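## Task

Take both cartons lying on the table and set each onto the low platform, lying flat with its original face upward, side by side and not stacked. No part of any carton may overhang the platform's edge. Leave the platform and the two cartons already there undisturbed. The cartons must stay put by themselves, not because the robot holds them. Finish by releasing them and pulling the arms away.

## Robot and tools

ROBOT. Two arms, left_arm and right_arm, each ending in a vacuum suction cup instead of fingers. The cup point is the middle of the cup's rim (36 mm across); the cup opens along the cup point's own +z axis. About 4 cm back from the rim the tool widens, with its body and wrist camera sticking out up to about 9 cm sideways, so leave room around it. Arm commands are smoothed and trail by roughly 0.17 s, joints have speed and acceleration limits, and a loose object may occasionally get a small shove from outside.

FRAME. All reported poses share one scene frame: origin on the tabletop midway between the arms, +x pointing out over the table, +z up, left_arm on the +y side. The arm names do not refer to image sides. Reported cup point positions can be slightly off, worse at long reach.

execute_actions. Argument actions is a list holding zero or one item; optional pictures (boolean) turns the camera images on or off (on by default).
- Empty list: just returns the current state.
- Action: {"rows": [...], "steps": n}. rows holds 1 to 15 rows; steps is 1 to 15 (default 15), each step 1/30 s. One row per step; the final row repeats for leftover steps.
- Wait: {"steps": n} with no rows, n up to 300; counted from the previous result, reply time included.
Each row is one flat list of 14 numbers, each in [-1, 1], always for both arms: left_arm dx, dy, dz, rx, ry, rz, left suction, then right_arm dx, dy, dz, rx, ry, rz, right suction. dx..rz are an offset, not an absolute pose: measured from the cup point's pose in the most recent result that showed it (before any such result in a scene, and for later calls in the same reply, from where the arm is when the action starts), expressed in the cup point's own axes. Every row is measured from that same base, not from the row before. Scale: 1.0 equals 0.6 m of travel or 180 degrees; rx, ry, rz form one rotation vector. Suction: above 0.01 is on, 0.01 or less is off, and it stays as last sent, so repeat the current value to keep it (a 0 switches it off). All-zero offsets pull the arm back to the base pose; they do not mean hold still. Each step the commanded pose is clipped to at most 100 mm and 16 degrees from the measured pose; position wins over orientation if both cannot be met. A far target may need several actions: check the reported pose and send the remainder.

move. target is one 14-number row with the same layout and offset meaning as above. Each cup point goes in a straight line toward its target; both paths finish together, lasting 0.5 to 10 s (cut off at 10 s). speed is the path's top speed in m/s, 0.002 to 0.5, default 0.25; turning is capped at twice that in rad/s. Paths do not avoid obstacles or the other arm, and a cup point may lag, drift or overshoot the speed, especially near full stretch. Optional stop_force (N, 13 to 80, one value for both arms; not allowed in the first 0.2 s of a scene) ends an arm's path when its wrist sensor feels that much extra push against the motion for two steps; that arm then backs off two steps and holds. Use it with slow speeds to find surfaces; the peak touch can still exceed it. Do not rely on it when the cup rotates during the move, and omit it when lifting away from something the cup presses on. The result has a move: line giving how it ended (done, off_target, moving, held, fault, contact) and limits (paced = pose clipped, held = some steps blocked), plus each cup point's distance from its target.

wait. seconds, 0 to 10: lets time pass with nothing new sent.

zoom_image. camera (cam_head_left, cam_head_right, cam_high, cam_low, cam_left_wrist, cam_right_wrist) and region [x0, y0, x1, y1] in that image's pixels, origin top-left, at most 504 by 504. All images are 504x504.

finished_scene. scene: the number of the scene you are ending. It cannot be undone; its result reports success and gives the next task. Replying with no tool call ends everything.

RESULTS. The state line gives each arm's cup point position (m), orientation quaternion (w, x, y, z) and velocities. suction_measured shows vacuum: near 0 means no seal, 0.83 or more means airtight, lower values mean leakage. part_present turns 1 at 0.50 and back to 0 below 0.45. Wrist force and Wrist torque are in the cup point's own axes; pressing a surface gives a force pointing back into the arm; expect offsets up to about 5.5 N, noise up to about 3.4 N, saturation near 100 N; no reading at start is normal. A pose unreachable line means the clearance check altered or blocked that arm's command; HELD marks steps not sent. Hand target shows where the controller is currently driving each cup point. MOTOR HOT appears from 70 °C; at 85 °C the arm is braked until it cools (OVER-TEMPERATURE FAULT).

PICKING AND PLACING. Switch suction on and press the cup flat on a smooth, flat face of the carton so the whole rim touches, away from edges, seams or holes. Under vacuum the cup shortens, so the part sits up to about 12 mm nearer the tool. To release, lower the carton until it rests on the platform, switch suction off, then lift at least 15 mm. Keep each carton upright as it was, fully on the platform, clear of the cartons already there.

AVOID. Torque limits: shoulder pan and lift 310 N m, elbow 141, wrists 50.7 each; an outside force of 150 N also trips a fault. Either stops the arm for 10 s. Arms are stiff, so aiming even slightly past a firm contact can fault; approach slowly. Never let the arms collide, never seal the cup on the table (turn suction off to free it), don't drop, slam or shove objects, and never knock anything off the table.

Each tool is called after "Emit:" by a JSON object that holds its "op" and its "data", one argument or row to a line.

## Session

Emit:
{"op": "execute_actions", "data": {
  "actions": []
}}

Scene clock: 0.00 s of 9600.00 s.
left_arm: end_effector_position=(+0.6427, +0.4198, +0.1981) suction_measured=0.00 part_present=0 end_effector_quat_wxyz=(-0.001, -0.258, +0.966, +0.000) end_effector_velocity=(+0.001, +0.001, +0.000) end_effector_angular_velocity=(-0.000, -0.002, +0.001) | right_arm: end_effector_position=(+0.6042, -0.4584, +0.1978) suction_measured=0.00 part_present=0 end_effector_quat_wxyz=(-0.001, +0.267, +0.964, -0.001) end_effector_velocity=(-0.000, -0.000, -0.000) end_effector_angular_velocity=(-0.001, -0.000, -0.000)
Joint positions: left_arm=[-0.282 -1.557  2.145 -2.158 -1.571  2.338] | right_arm=[-0.279 -1.555  2.145 -2.159 -1.572 -2.898]
Joint velocities: left_arm=[ 0.001 -0.    -0.    -0.002  0.     0.   ] | right_arm=[-0.     0.     0.    -0.001 -0.001 -0.   ]
Motor temperatures (°C, as the motors report them): left_arm=[35 36 35 43 39 38] | right_arm=[36 34 37 40 42 39]
Wrist force (N, on the end effector, along its own x y z axes, offset not removed): no reading
Wrist torque (N m, same axes, about the end effector's origin, offset not removed): no reading
Hand target (left_arm): +0.643, +0.420, +0.198; -0.001, -0.258, +0.966, +0.000
Hand target (right_arm): +0.604, -0.458, +0.198; -0.001, +0.267, +0.964, -0.001
camera_calibration (this result's frames):
cam_left_wrist: T_world_to_cam=[[0.48243, -0.875646, -0.0224959, 0.0709488], [-0.791566, -0.446817, 0.416867, 0.639062], [-0.375079, -0.183302, -0.908689, 0.573971], [0, 0, 0, 1]] pos_world=[0.686917, 0.45288, 0.256754]
cam_right_wrist: T_world_to_cam=[[-0.497678, -0.865701, 0.0536464, -0.0979318], [-0.747634, 0.459515, 0.479468, 0.582138], [-0.439727, 0.198513, -0.875918, 0.613119], [0, 0, 0, 1]] pos_world=[0.656093, -0.473993, 0.263178]

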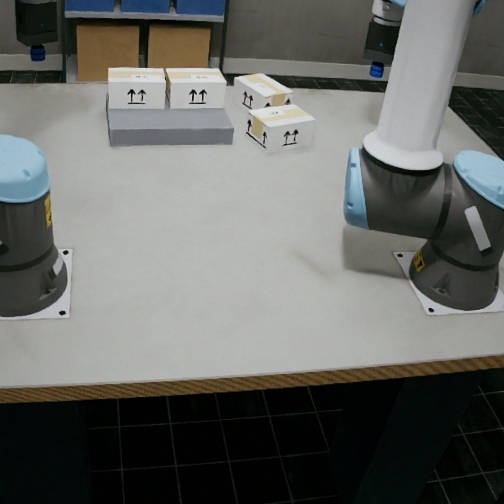

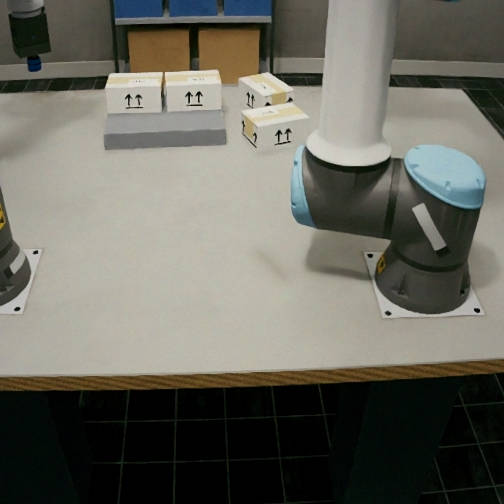

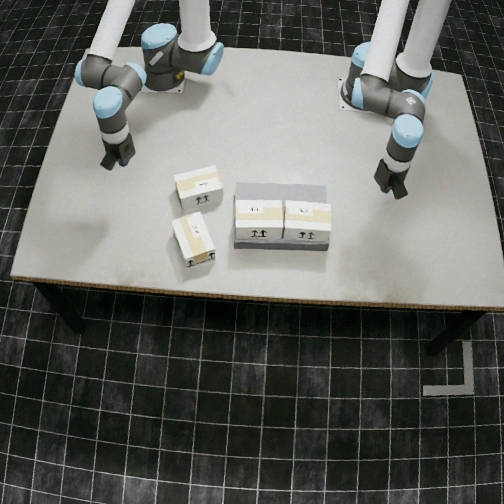

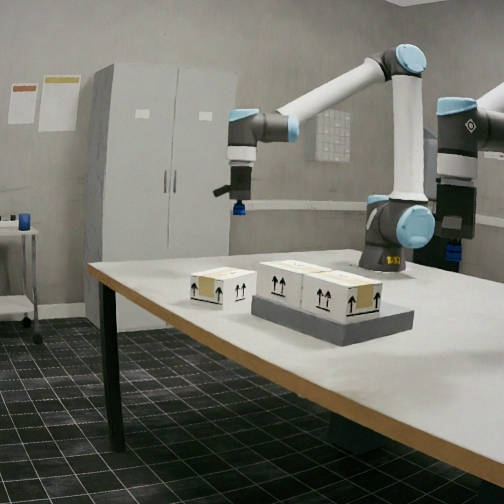

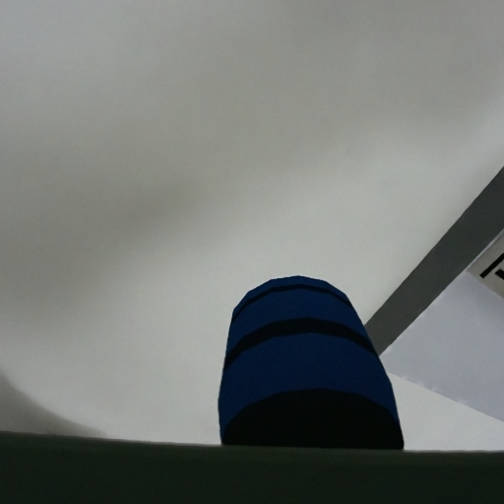

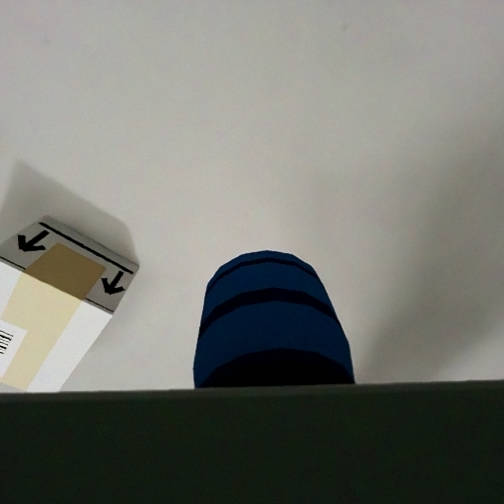

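Emit:
{"op": "zoom_image", "data": {
  "camera": "cam_high",
  "region": [150, 150, 350, 280]
}}

Region (150, 150, 350, 280) of cam_high's 504x504 image, scaled by 2.520, with more detail than that image has; it fills the top 328 rows of this view, and the rest is white.

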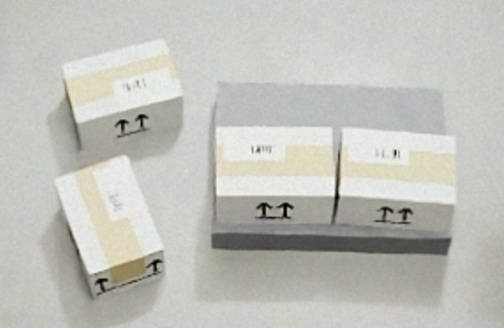

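Emit:
{"op": "move", "data": {
  "target": [0,0,0,0,0,0,0,0.255,0.362,-0.08,0,0,0.711,0],
  "speed": 0.4
}}

Scene clock: 10.63 s of 9600.00 s.
left_arm: end_effector_position=(+0.6427, +0.4198, +0.1981) suction_measured=0.00 part_present=0 end_effector_quat_wxyz=(-0.001, -0.258, +0.966, +0.000) end_effector_velocity=(+0.000, +0.000, +0.000) end_effector_angular_velocity=(-0.000, -0.002, +0.000) | right_arm: end_effector_position=(+0.5850, -0.1936, +0.2457) suction_measured=0.00 part_present=0 end_effector_quat_wxyz=(+0.000, +0.983, +0.183, -0.001) end_effector_velocity=(+0.000, +0.001, +0.000) end_effector_angular_velocity=(-0.002, -0.000, -0.013)
Joint positions: left_arm=[-0.282 -1.557  2.145 -2.158 -1.571  2.338] | right_arm=[ 0.147 -1.549  2.04  -2.062 -1.572 -0.24 ]
Joint velocities: left_arm=[ 0.    -0.     0.    -0.002  0.     0.   ] | right_arm=[ 0.002  0.001 -0.002  0.001 -0.002  0.016]
Motor temperatures (°C, as the motors report them): left_arm=[35 36 35 43 39 38] | right_arm=[36 34 37 40 42 39]
Wrist force (N, on the end effector, along its own x y z axes, offset not removed): left_arm=[3.9 0.6 -1.9] | right_arm=[2.7 -0.7 9.8]
Wrist torque (N m, same axes, about the end effector's origin, offset not removed): left_arm=[-0.23 -0.63 0.20] | right_arm=[0.01 -0.01 0.10]
Hand target (left_arm): +0.643, +0.420, +0.198; -0.001, -0.258, +0.966, +0.000
Hand target (right_arm): +0.585, -0.194, +0.246; +0.001, +0.983, +0.183, -0.001
Off the commanded pose (left_arm): 0.000 m, 0 deg.
Off the commanded pose (right_arm): 0.000 m, 0 deg.
After step 90, 4.27 s passed at rest.
move: done
camera_calibration (this result's frames):
cam_left_wrist: T_world_to_cam=[[0.48243, -0.875646, -0.0224958, 0.0709488], [-0.791566, -0.446816, 0.416867, 0.639062], [-0.375079, -0.183302, -0.908689, 0.573971], [0, 0, 0, 1]] pos_world=[0.686917, 0.45288, 0.256754]
cam_right_wrist: T_world_to_cam=[[-0.377207, 0.924681, 0.0517614, 0.395865], [0.822427, 0.308748, 0.477795, -0.52411], [0.425827, 0.222798, -0.876945, 0.0926807], [0, 0, 0, 1]] pos_world=[0.540899, -0.224881, 0.311202]

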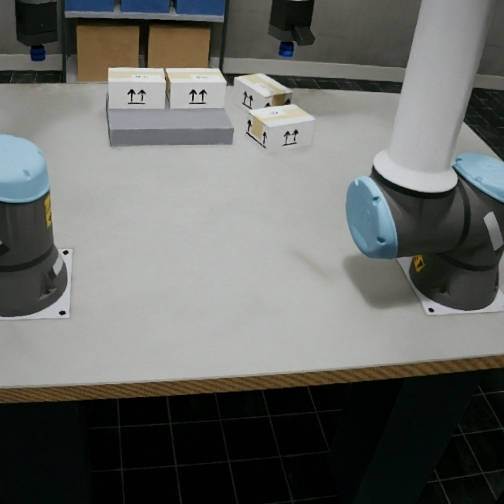

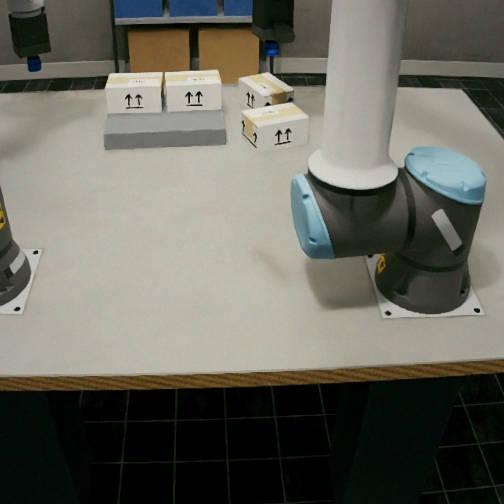

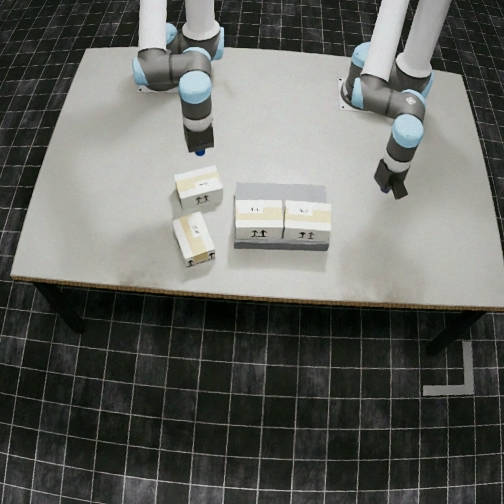

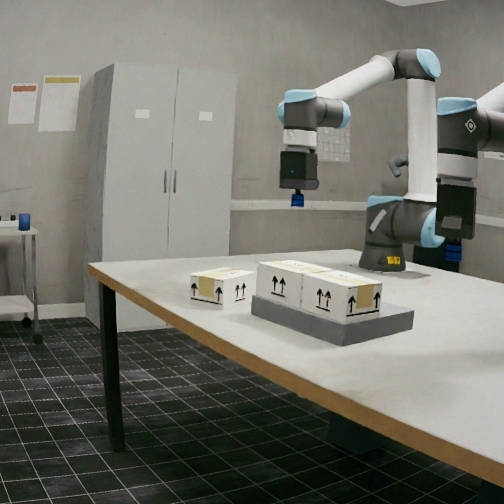

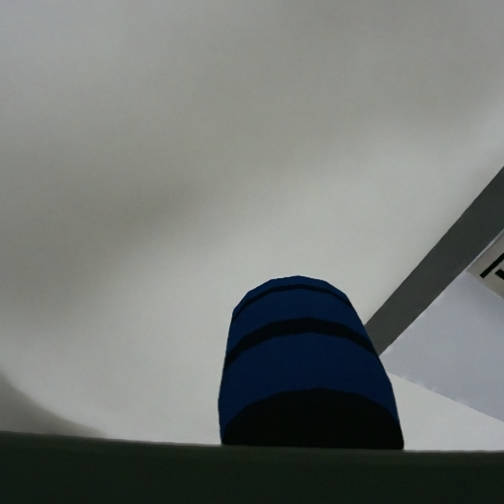

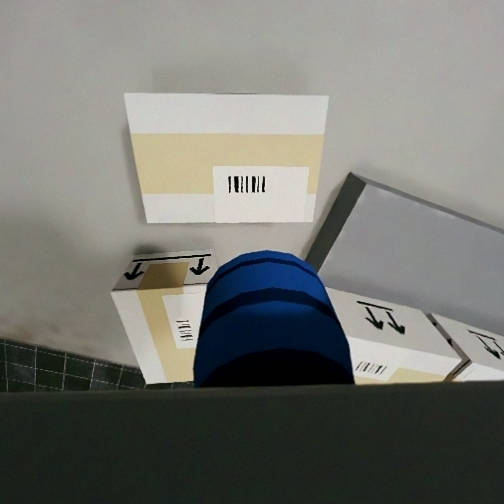

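Emit:
{"op": "move", "data": {
  "target": [0,0,0,0,0,0,0,0.026,-0.004,0.225,0,0,0,1]
}}

Emit:
{"op": "move", "data": {
  "target": [0,0,0,0,0,0,0,0,0,0.09,0,0,0,1],
  "speed": 0.012,
  "stop_force": 15
}}

Scene clock: 18.67 s of 9600.00 s.
left_arm: end_effector_position=(+0.6427, +0.4198, +0.1981) suction_measured=0.00 part_present=0 end_effector_quat_wxyz=(-0.001, -0.258, +0.966, +0.000) end_effector_velocity=(-0.000, +0.001, -0.000) end_effector_angular_velocity=(+0.001, +0.002, +0.001) | right_arm: end_effector_position=(+0.5984, -0.1858, +0.1110) suction_measured=0.00 part_present=0 end_effector_quat_wxyz=(+0.000, +0.983, +0.183, -0.001) end_effector_velocity=(+0.000, -0.000, -0.003) end_effector_angular_velocity=(-0.002, +0.000, +0.000)
Joint positions: left_arm=[-0.282 -1.557  2.145 -2.158 -1.571  2.338] | right_arm=[ 0.156 -1.376  2.135 -2.328 -1.572 -0.231]
Joint velocities: left_arm=[0.001 0.    0.    0.002 0.    0.   ] | right_arm=[ 0.001  0.004  0.001 -0.005 -0.002  0.   ]
Motor temperatures (°C, as the motors report them): left_arm=[35 36 35 43 39 38] | right_arm=[36 34 37 40 42 39]
Wrist force (N, on the end effector, along its own x y z axes, offset not removed): left_arm=[4.2 3.7 -6.1] | right_arm=[-1.7 -4.3 0.0]
Wrist torque (N m, same axes, about the end effector's origin, offset not removed): left_arm=[0.42 -1.14 0.04] | right_arm=[-0.43 0.48 -0.03]
Hand target (left_arm): +0.643, +0.420, +0.198; -0.001, -0.258, +0.966, +0.000
Hand target (right_arm): +0.598, -0.186, +0.111; +0.000, +0.983, +0.183, -0.001
Off the commanded pose (left_arm): 0.000 m, 0 deg.
Off the commanded pose (right_arm): 0.000 m, 0 deg.
After step 90, 3.90 s passed at rest.
move: done
camera_calibration (this result's frames):
cam_left_wrist: T_world_to_cam=[[0.48243, -0.875646, -0.0224957, 0.0709488], [-0.791566, -0.446816, 0.416867, 0.639062], [-0.375079, -0.183302, -0.908689, 0.573971], [0, 0, 0, 1]] pos_world=[0.686917, 0.45288, 0.256754]
cam_right_wrist: T_world_to_cam=[[-0.377208, 0.924681, 0.0517598, 0.400654], [0.822429, 0.308751, 0.47779, -0.473145], [0.425823, 0.222795, -0.876948, -0.0328849], [0, 0, 0, 1]] pos_world=[0.554261, -0.217066, 0.176488]

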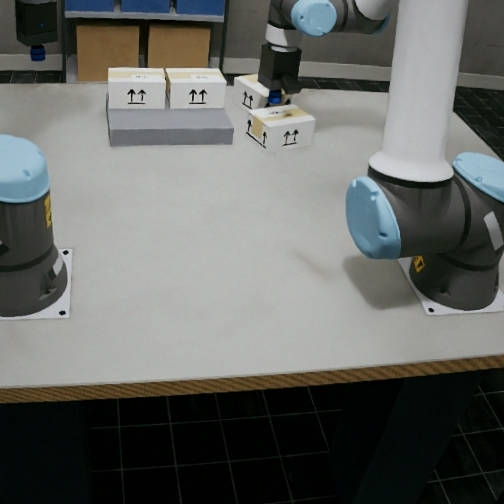

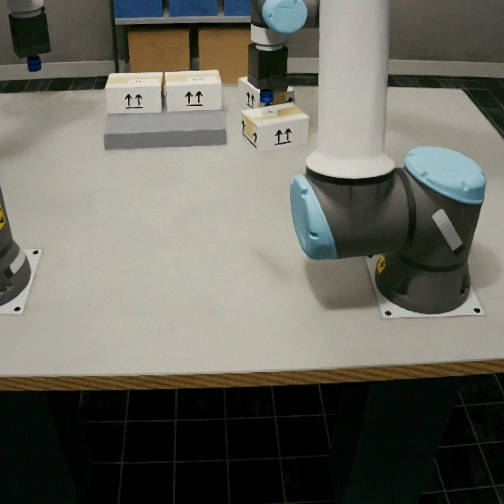

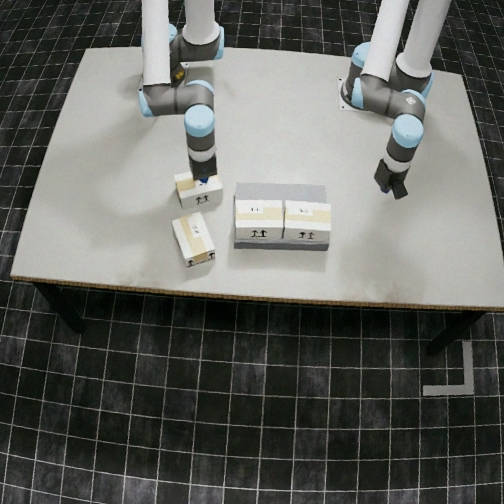

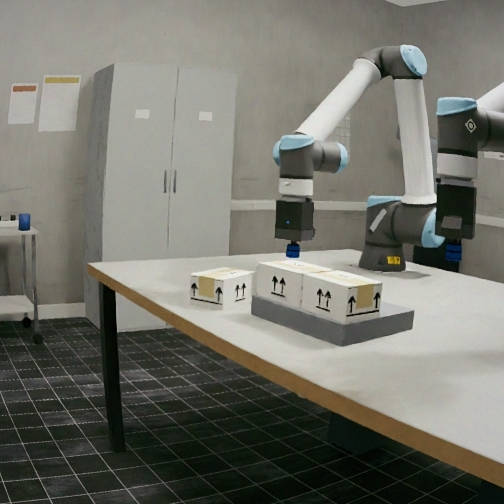

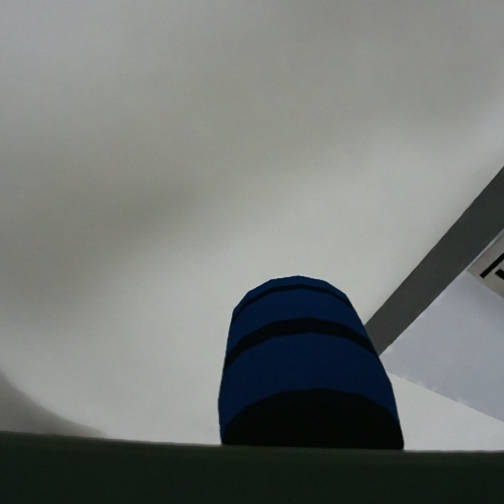

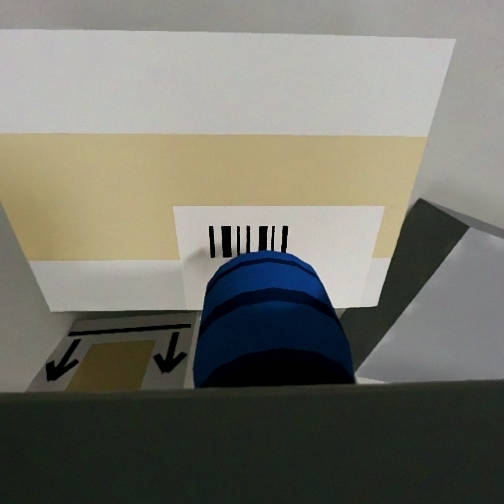

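Scene clock: 23.00 s of 9600.00 s.
left_arm: end_effector_position=(+0.6427, +0.4198, +0.1981) suction_measured=0.00 part_present=0 end_effector_quat_wxyz=(-0.001, -0.258, +0.966, +0.000) end_effector_velocity=(+0.001, -0.000, +0.000) end_effector_angular_velocity=(-0.001, -0.003, +0.000) | right_arm: end_effector_position=(+0.5983, -0.1858, +0.0638) suction_measured=0.90 part_present=1 end_effector_quat_wxyz=(+0.000, +0.983, +0.183, -0.000) end_effector_velocity=(-0.002, -0.001, +0.001) end_effector_angular_velocity=(-0.001, +0.005, -0.001)
Joint positions: left_arm=[-0.282 -1.557  2.145 -2.158 -1.571  2.338] | right_arm=[ 0.156 -1.31   2.165 -2.425 -1.572 -0.231]
Joint velocities: left_arm=[ 0.     0.     0.    -0.003  0.    -0.   ] | right_arm=[-0.    -0.003  0.001  0.007  0.     0.   ]
Motor temperatures (°C, as the motors report them): left_arm=[35 36 35 43 39 38] | right_arm=[36 34 37 40 42 39]
Wrist force (N, on the end effector, along its own x y z axes, offset not removed): left_arm=[2.2 1.2 -3.1] | right_arm=[-14.7 -3.2 -45.6]
Wrist torque (N m, same axes, about the end effector's origin, offset not removed): left_arm=[-0.24 -0.79 -0.14] | right_arm=[0.06 0.85 -0.09]
Hand target (left_arm): +0.643, +0.420, +0.198; -0.001, -0.258, +0.966, +0.000
Hand target (right_arm): +0.598, -0.186, +0.064; +0.000, +0.983, +0.183, -0.000
Off the commanded pose (left_arm): 0.000 m, 0 deg.
Off the commanded pose (right_arm): 0.007 m, 0 deg.
move: contact (right_arm)
camera_calibration (this result's frames):
cam_left_wrist: T_world_to_cam=[[0.48243, -0.875646, -0.0224957, 0.0709489], [-0.791566, -0.446816, 0.416867, 0.639062], [-0.375079, -0.183302, -0.908689, 0.573971], [0, 0, 0, 1]] pos_world=[0.686917, 0.45288, 0.256754]
cam_right_wrist: T_world_to_cam=[[-0.377216, 0.924679, 0.0517363, 0.403064], [0.822356, 0.308734, 0.477926, -0.450445], [0.425955, 0.222827, -0.876875, -0.0743185], [0, 0, 0, 1]] pos_world=[0.554125, -0.217076, 0.129258]

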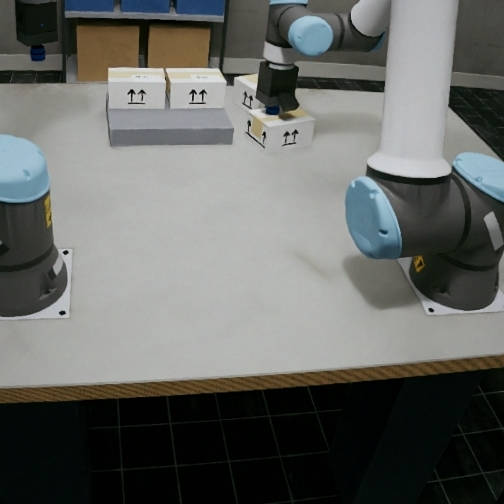

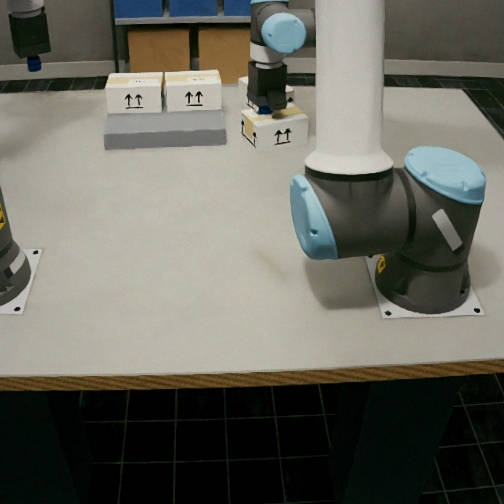

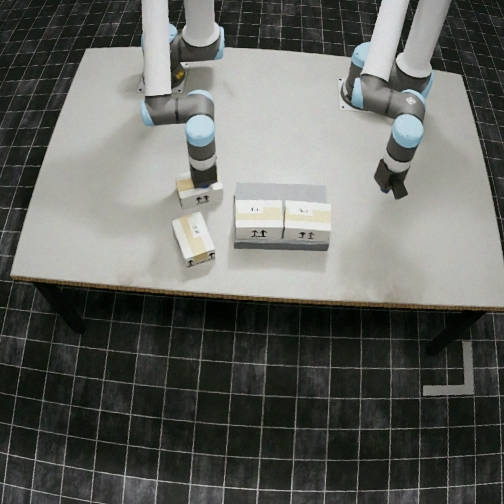

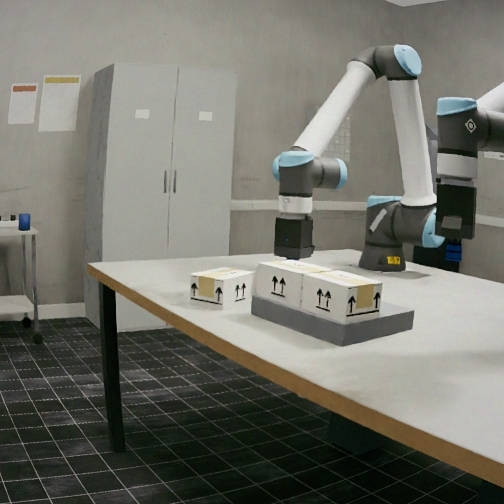

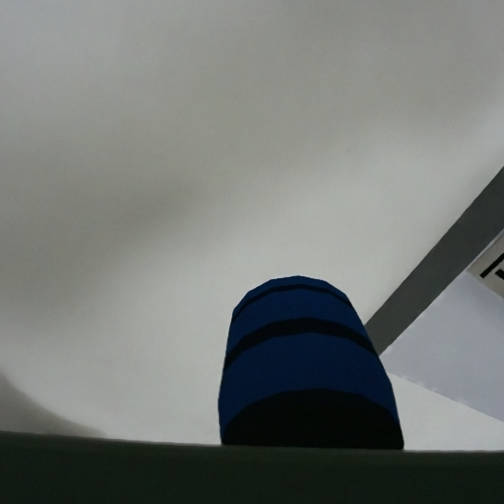

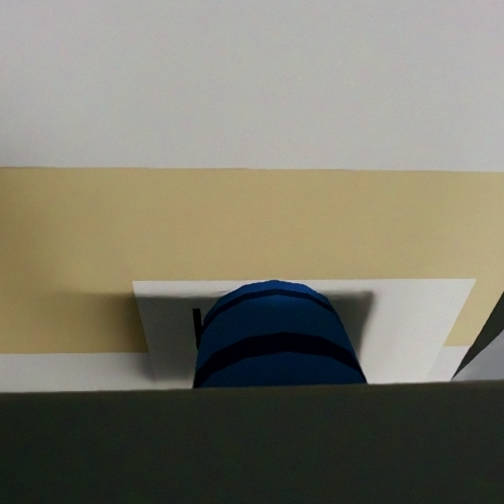

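Emit:
{"op": "move", "data": {
  "target": [0,0,0,0,0,0,0,0,0,-0.24,0,0,0.117,1],
  "speed": 0.15
}}

Emit:
{"op": "move", "data": {
  "target": [0,0,0,0,0,0,0,0.055,-0.332,0,0,0,0,1],
  "speed": 0.2
}}

Emit:
{"op": "move", "data": {
  "target": [0,0,0,0,0,0,0,0,0,0.13,0,0,0,1],
  "speed": 0.03,
  "stop_force": 13
}}

Emit:
{"op": "zoom_image", "data": {
  "camera": "cam_head_right",
  "region": [80, 40, 280, 170]
}}

Emit:
{"op": "zoom_image", "data": {
  "camera": "cam_high",
  "region": [200, 140, 350, 260]
}}

Scene clock: 40.67 s of 9600.00 s.
left_arm: end_effector_position=(+0.6427, +0.4198, +0.1981) suction_measured=0.00 part_present=0 end_effector_quat_wxyz=(-0.001, -0.258, +0.966, +0.000) end_effector_velocity=(-0.000, -0.000, -0.001) end_effector_angular_velocity=(+0.000, +0.002, -0.000) | right_arm: end_effector_position=(+0.5985, -0.1859, +0.2075) suction_measured=0.90 part_present=1 end_effector_quat_wxyz=(+0.000, +1.000, +0.001, -0.000) end_effector_velocity=(-0.000, -0.001, +0.002) end_effector_angular_velocity=(-0.002, +0.001, -0.006)
Joint positions: left_arm=[-0.282 -1.557  2.145 -2.158 -1.571  2.338] | right_arm=[ 0.156 -1.488  2.053 -2.135 -1.572  0.136]
Joint velocities: left_arm=[-0.     0.002  0.     0.    -0.    -0.   ] | right_arm=[ 0.    -0.002 -0.002  0.006 -0.002  0.006]
Motor temperatures (°C, as the motors report them): left_arm=[35 36 35 43 39 38] | right_arm=[36 34 37 40 42 39]
Wrist force (N, on the end effector, along its own x y z axes, offset not removed): left_arm=[3.0 -2.8 -4.4] | right_arm=[1.9 0.0 9.1]
Wrist torque (N m, same axes, about the end effector's origin, offset not removed): left_arm=[-0.98 -0.84 0.11] | right_arm=[0.28 -0.09 -0.17]
Hand target (left_arm): +0.643, +0.420, +0.198; -0.001, -0.258, +0.966, +0.000
Hand target (right_arm): +0.599, -0.186, +0.208; +0.001, +1.000, +0.000, -0.000
Off the commanded pose (left_arm): 0.000 m, 0 deg.
Off the commanded pose (right_arm): 0.000 m, 0 deg.
After step 90, 12.97 s passed at rest.
move: done
camera_calibration (this result's frames):
cam_left_wrist: T_world_to_cam=[[0.48243, -0.875646, -0.0224957, 0.0709489], [-0.791566, -0.446816, 0.416867, 0.639062], [-0.375079, -0.183302, -0.908689, 0.573971], [0, 0, 0, 1]] pos_world=[0.686917, 0.45288, 0.256754]
cam_right_wrist: T_world_to_cam=[[-0.0202051, 0.99847, 0.0514725, 0.195862], [0.878209, -0.00688176, 0.478227, -0.611495], [0.47785, 0.0548663, -0.876726, -0.0107507], [0, 0, 0, 1]] pos_world=[0.546115, -0.199181, 0.272927]

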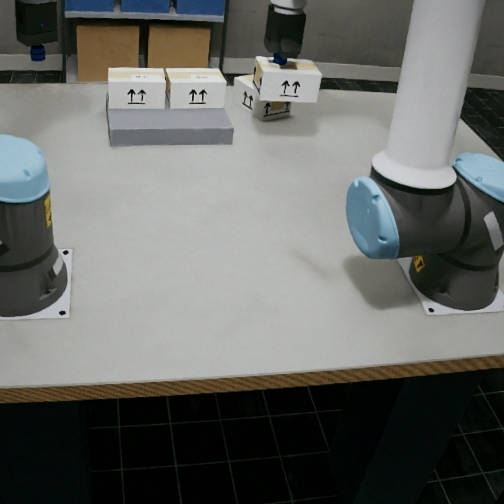

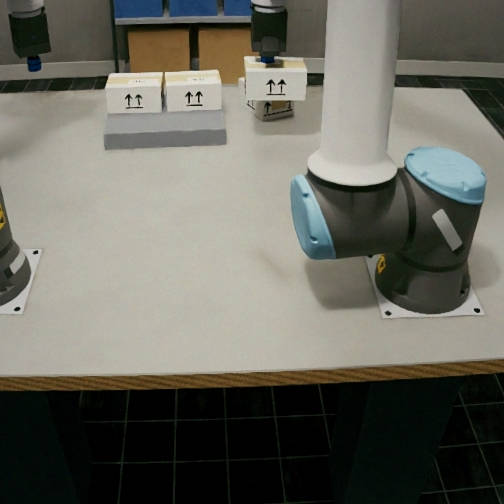

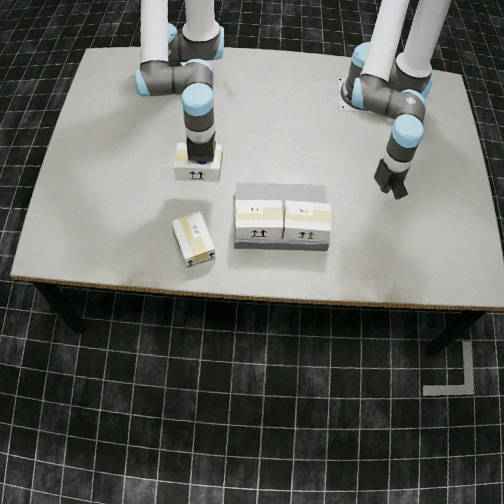

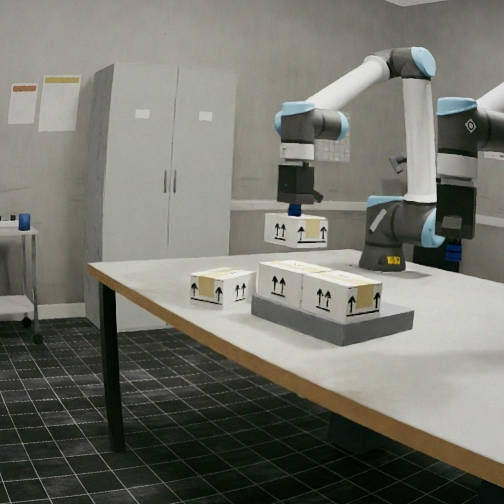

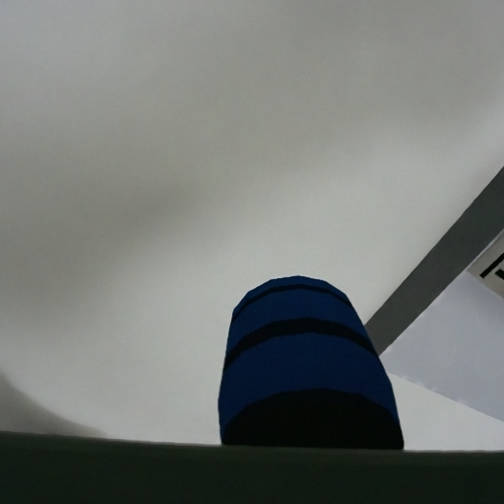

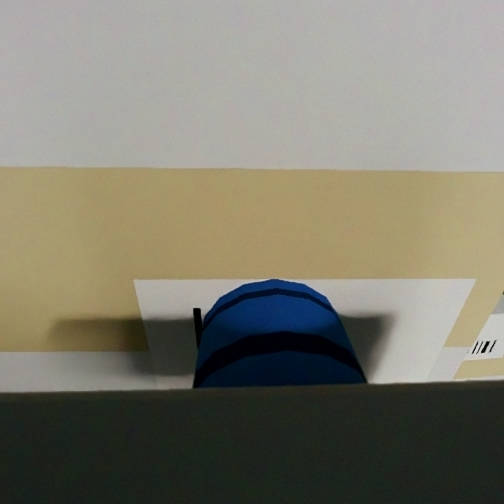

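Scene clock: 42.23 s of 9600.00 s.
left_arm: end_effector_position=(+0.6427, +0.4198, +0.1981) suction_measured=0.00 part_present=0 end_effector_quat_wxyz=(-0.001, -0.258, +0.966, +0.000) end_effector_velocity=(-0.000, +0.000, -0.000) end_effector_angular_velocity=(+0.000, +0.002, +0.000) | right_arm: end_effector_position=(+0.6313, +0.0132, +0.2073) suction_measured=0.89 part_present=1 end_effector_quat_wxyz=(+0.001, +1.000, +0.001, -0.000) end_effector_velocity=(+0.001, +0.002, +0.000) end_effector_angular_velocity=(+0.001, +0.000, -0.000)
Joint positions: left_arm=[-0.282 -1.557  2.145 -2.158 -1.571  2.338] | right_arm=[ 0.412 -1.294  1.816 -2.092 -1.572  0.392]
Joint velocities: left_arm=[ 0.     0.    -0.     0.002 -0.     0.   ] | right_arm=[ 0.002  0.002 -0.003  0.001  0.001  0.002]
Motor temperatures (°C, as the motors report them): left_arm=[35 36 35 43 39 38] | right_arm=[36 34 37 40 42 39]
Wrist force (N, on the end effector, along its own x y z axes, offset not removed): left_arm=[2.1 -1.5 -0.1] | right_arm=[5.0 -2.2 7.5]
Wrist torque (N m, same axes, about the end effector's origin, offset not removed): left_arm=[-0.58 -0.52 0.02] | right_arm=[-0.07 -0.36 0.02]
Hand target (left_arm): +0.643, +0.420, +0.198; -0.001, -0.258, +0.966, +0.000
Hand target (right_arm): +0.631, +0.013, +0.207; +0.001, +1.000, +0.001, -0.000
Off the commanded pose (left_arm): 0.000 m, 0 deg.
Off the commanded pose (right_arm): 0.000 m, 0 deg.
move: done
camera_calibration (this result's frames):
cam_right_wrist: T_world_to_cam=[[-0.0202246, 0.99848, 0.0512799, -0.00216142], [0.878042, -0.00679157, 0.478536, -0.638813], [0.478156, 0.0547041, -0.87657, -0.0376725], [0, 0, 0, 1]] pos_world=[0.578874, -0.000119574, 0.272783]

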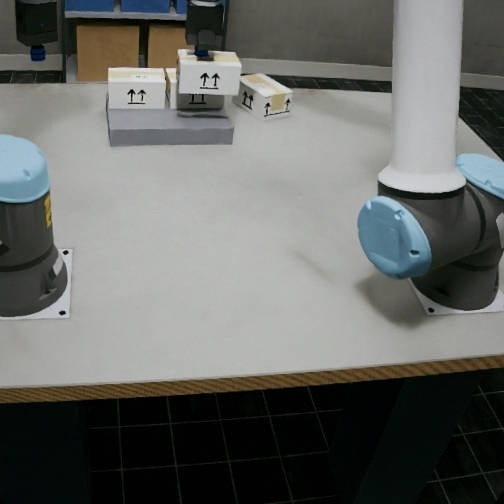

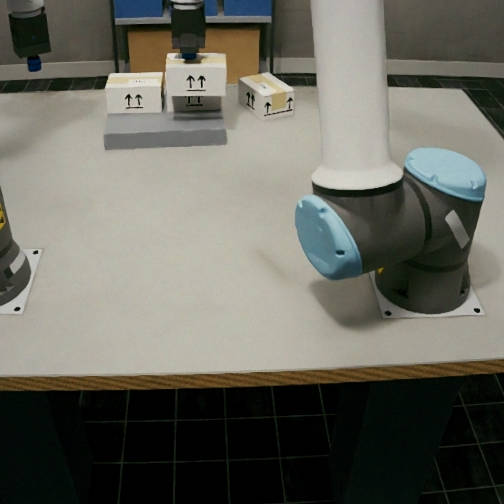

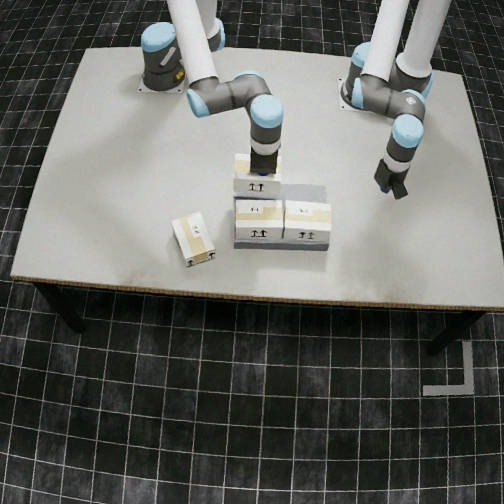

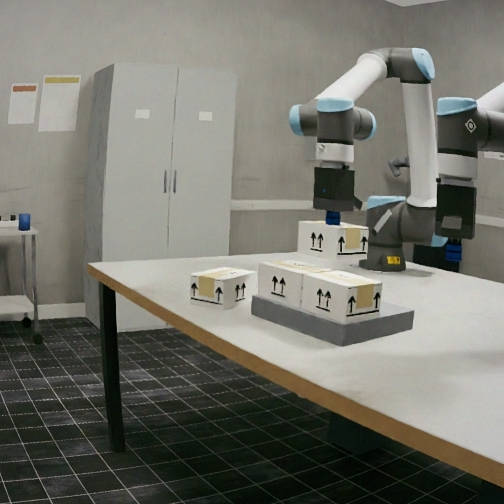

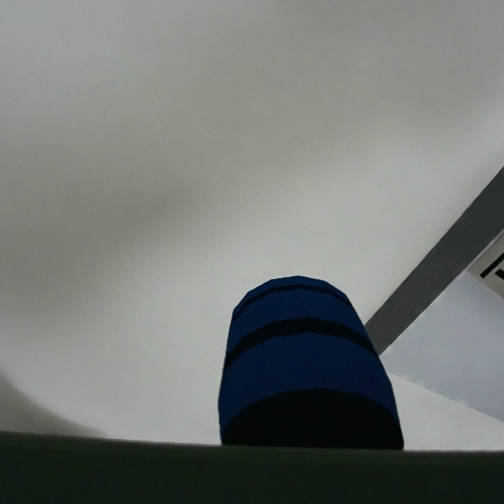

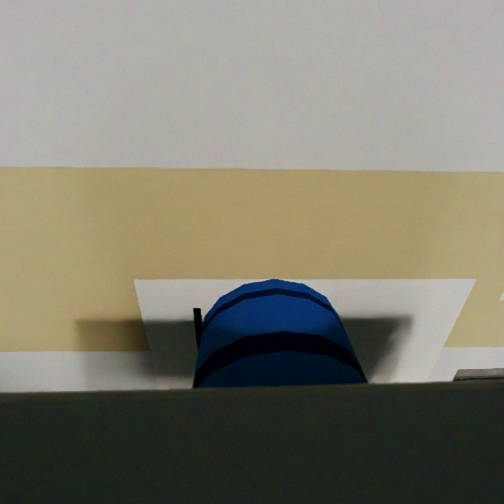

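Scene clock: 45.17 s of 9600.00 s.
left_arm: end_effector_position=(+0.6427, +0.4198, +0.1981) suction_measured=0.00 part_present=0 end_effector_quat_wxyz=(-0.001, -0.258, +0.966, +0.000) end_effector_velocity=(-0.000, +0.000, -0.000) end_effector_angular_velocity=(+0.000, +0.001, +0.000) | right_arm: end_effector_position=(+0.6312, +0.0131, +0.1296) suction_measured=0.90 part_present=1 end_effector_quat_wxyz=(+0.001, +1.000, +0.001, -0.000) end_effector_velocity=(-0.000, -0.001, -0.002) end_effector_angular_velocity=(-0.001, +0.000, -0.000)
Joint positions: left_arm=[-0.282 -1.557  2.145 -2.158 -1.571  2.338] | right_arm=[ 0.412 -1.221  1.878 -2.227 -1.572  0.392]
Joint velocities: left_arm=[ 0.     0.001 -0.     0.001 -0.     0.   ] | right_arm=[-0.     0.001  0.002 -0.003 -0.001  0.   ]
Motor temperatures (°C, as the motors report them): left_arm=[35 36 35 43 39 38] | right_arm=[36 34 37 40 42 39]
Wrist force (N, on the end effector, along its own x y z axes, offset not removed): left_arm=[1.4 0.8 -0.9] | right_arm=[1.6 -1.6 9.2]
Wrist torque (N m, same axes, about the end effector's origin, offset not removed): left_arm=[-0.15 -0.34 -0.22] | right_arm=[-0.05 0.02 -0.12]
Hand target (left_arm): +0.643, +0.420, +0.198; -0.001, -0.258, +0.966, +0.000
Hand target (right_arm): +0.631, +0.013, +0.129; +0.001, +1.000, +0.001, -0.000
Off the commanded pose (left_arm): 0.000 m, 0 deg.
Off the commanded pose (right_arm): 0.000 m, 0 deg.
move: done
camera_calibration (this result's frames):
cam_left_wrist: T_world_to_cam=[[0.48243, -0.875646, -0.0224958, 0.0709488], [-0.791566, -0.446816, 0.416867, 0.639062], [-0.375079, -0.183302, -0.908689, 0.573971], [0, 0, 0, 1]] pos_world=[0.686917, 0.45288, 0.256754]
cam_right_wrist: T_world_to_cam=[[-0.0202252, 0.99848, 0.0512741, 0.00187197], [0.878043, -0.00678811, 0.478534, -0.601485], [0.478155, 0.0546993, -0.876571, -0.105788], [0, 0, 0, 1]] pos_world=[0.578751, -0.00016553, 0.195005]

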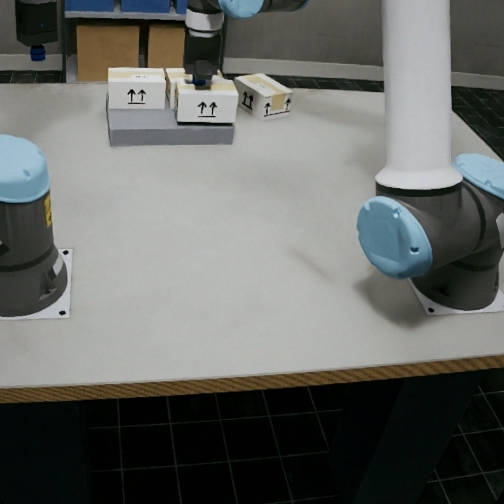

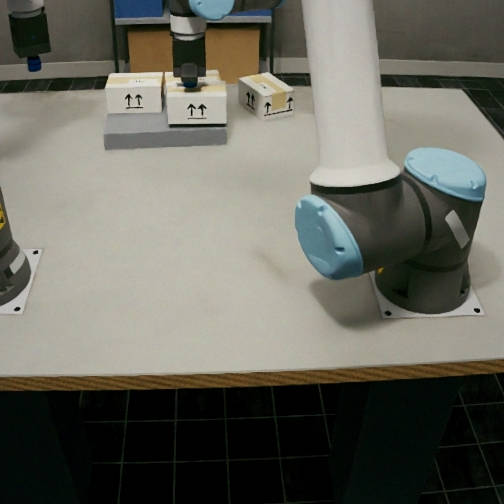

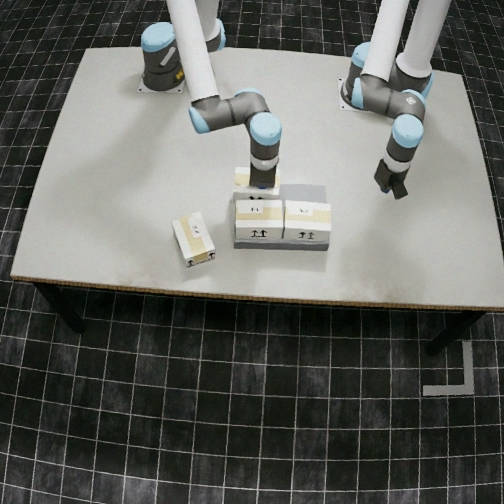

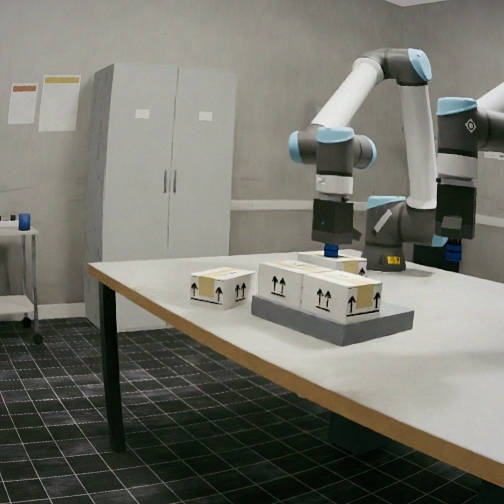

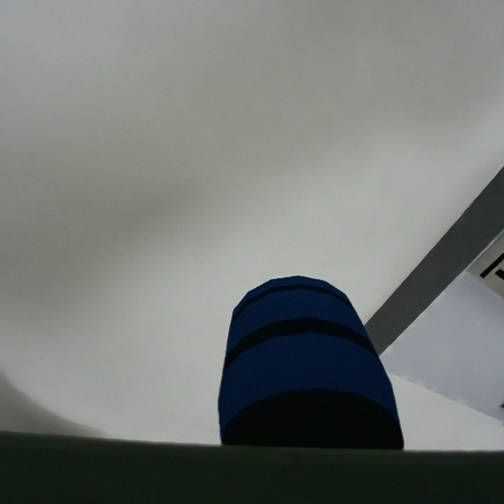

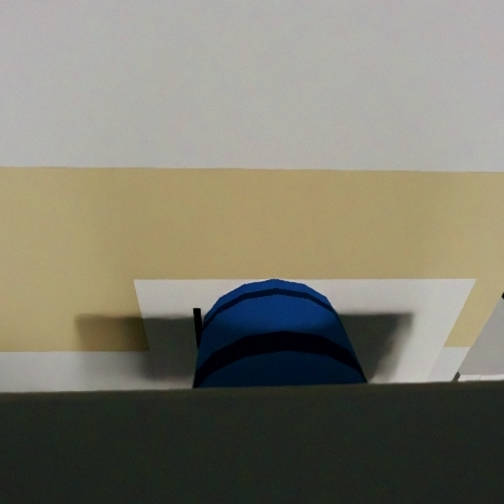

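Region (80, 40, 280, 170) of cam_head_right's 504x504 image, scaled by 2.520, with more detail than that image has; it fills the top 328 rows of this view, and the rest is white.

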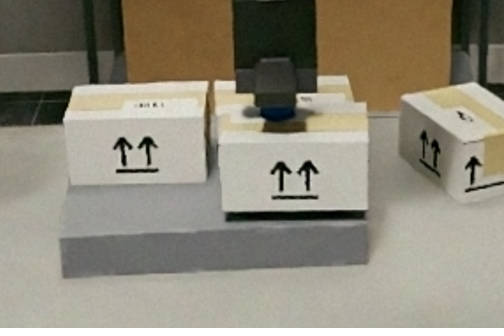

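Region (200, 140, 350, 260) of cam_high's 504x504 image, scaled by 3.360, with more detail than that image has; it fills the top 403 rows of this view, and the rest is white.

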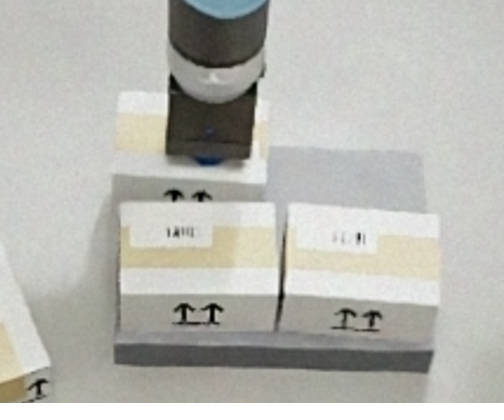

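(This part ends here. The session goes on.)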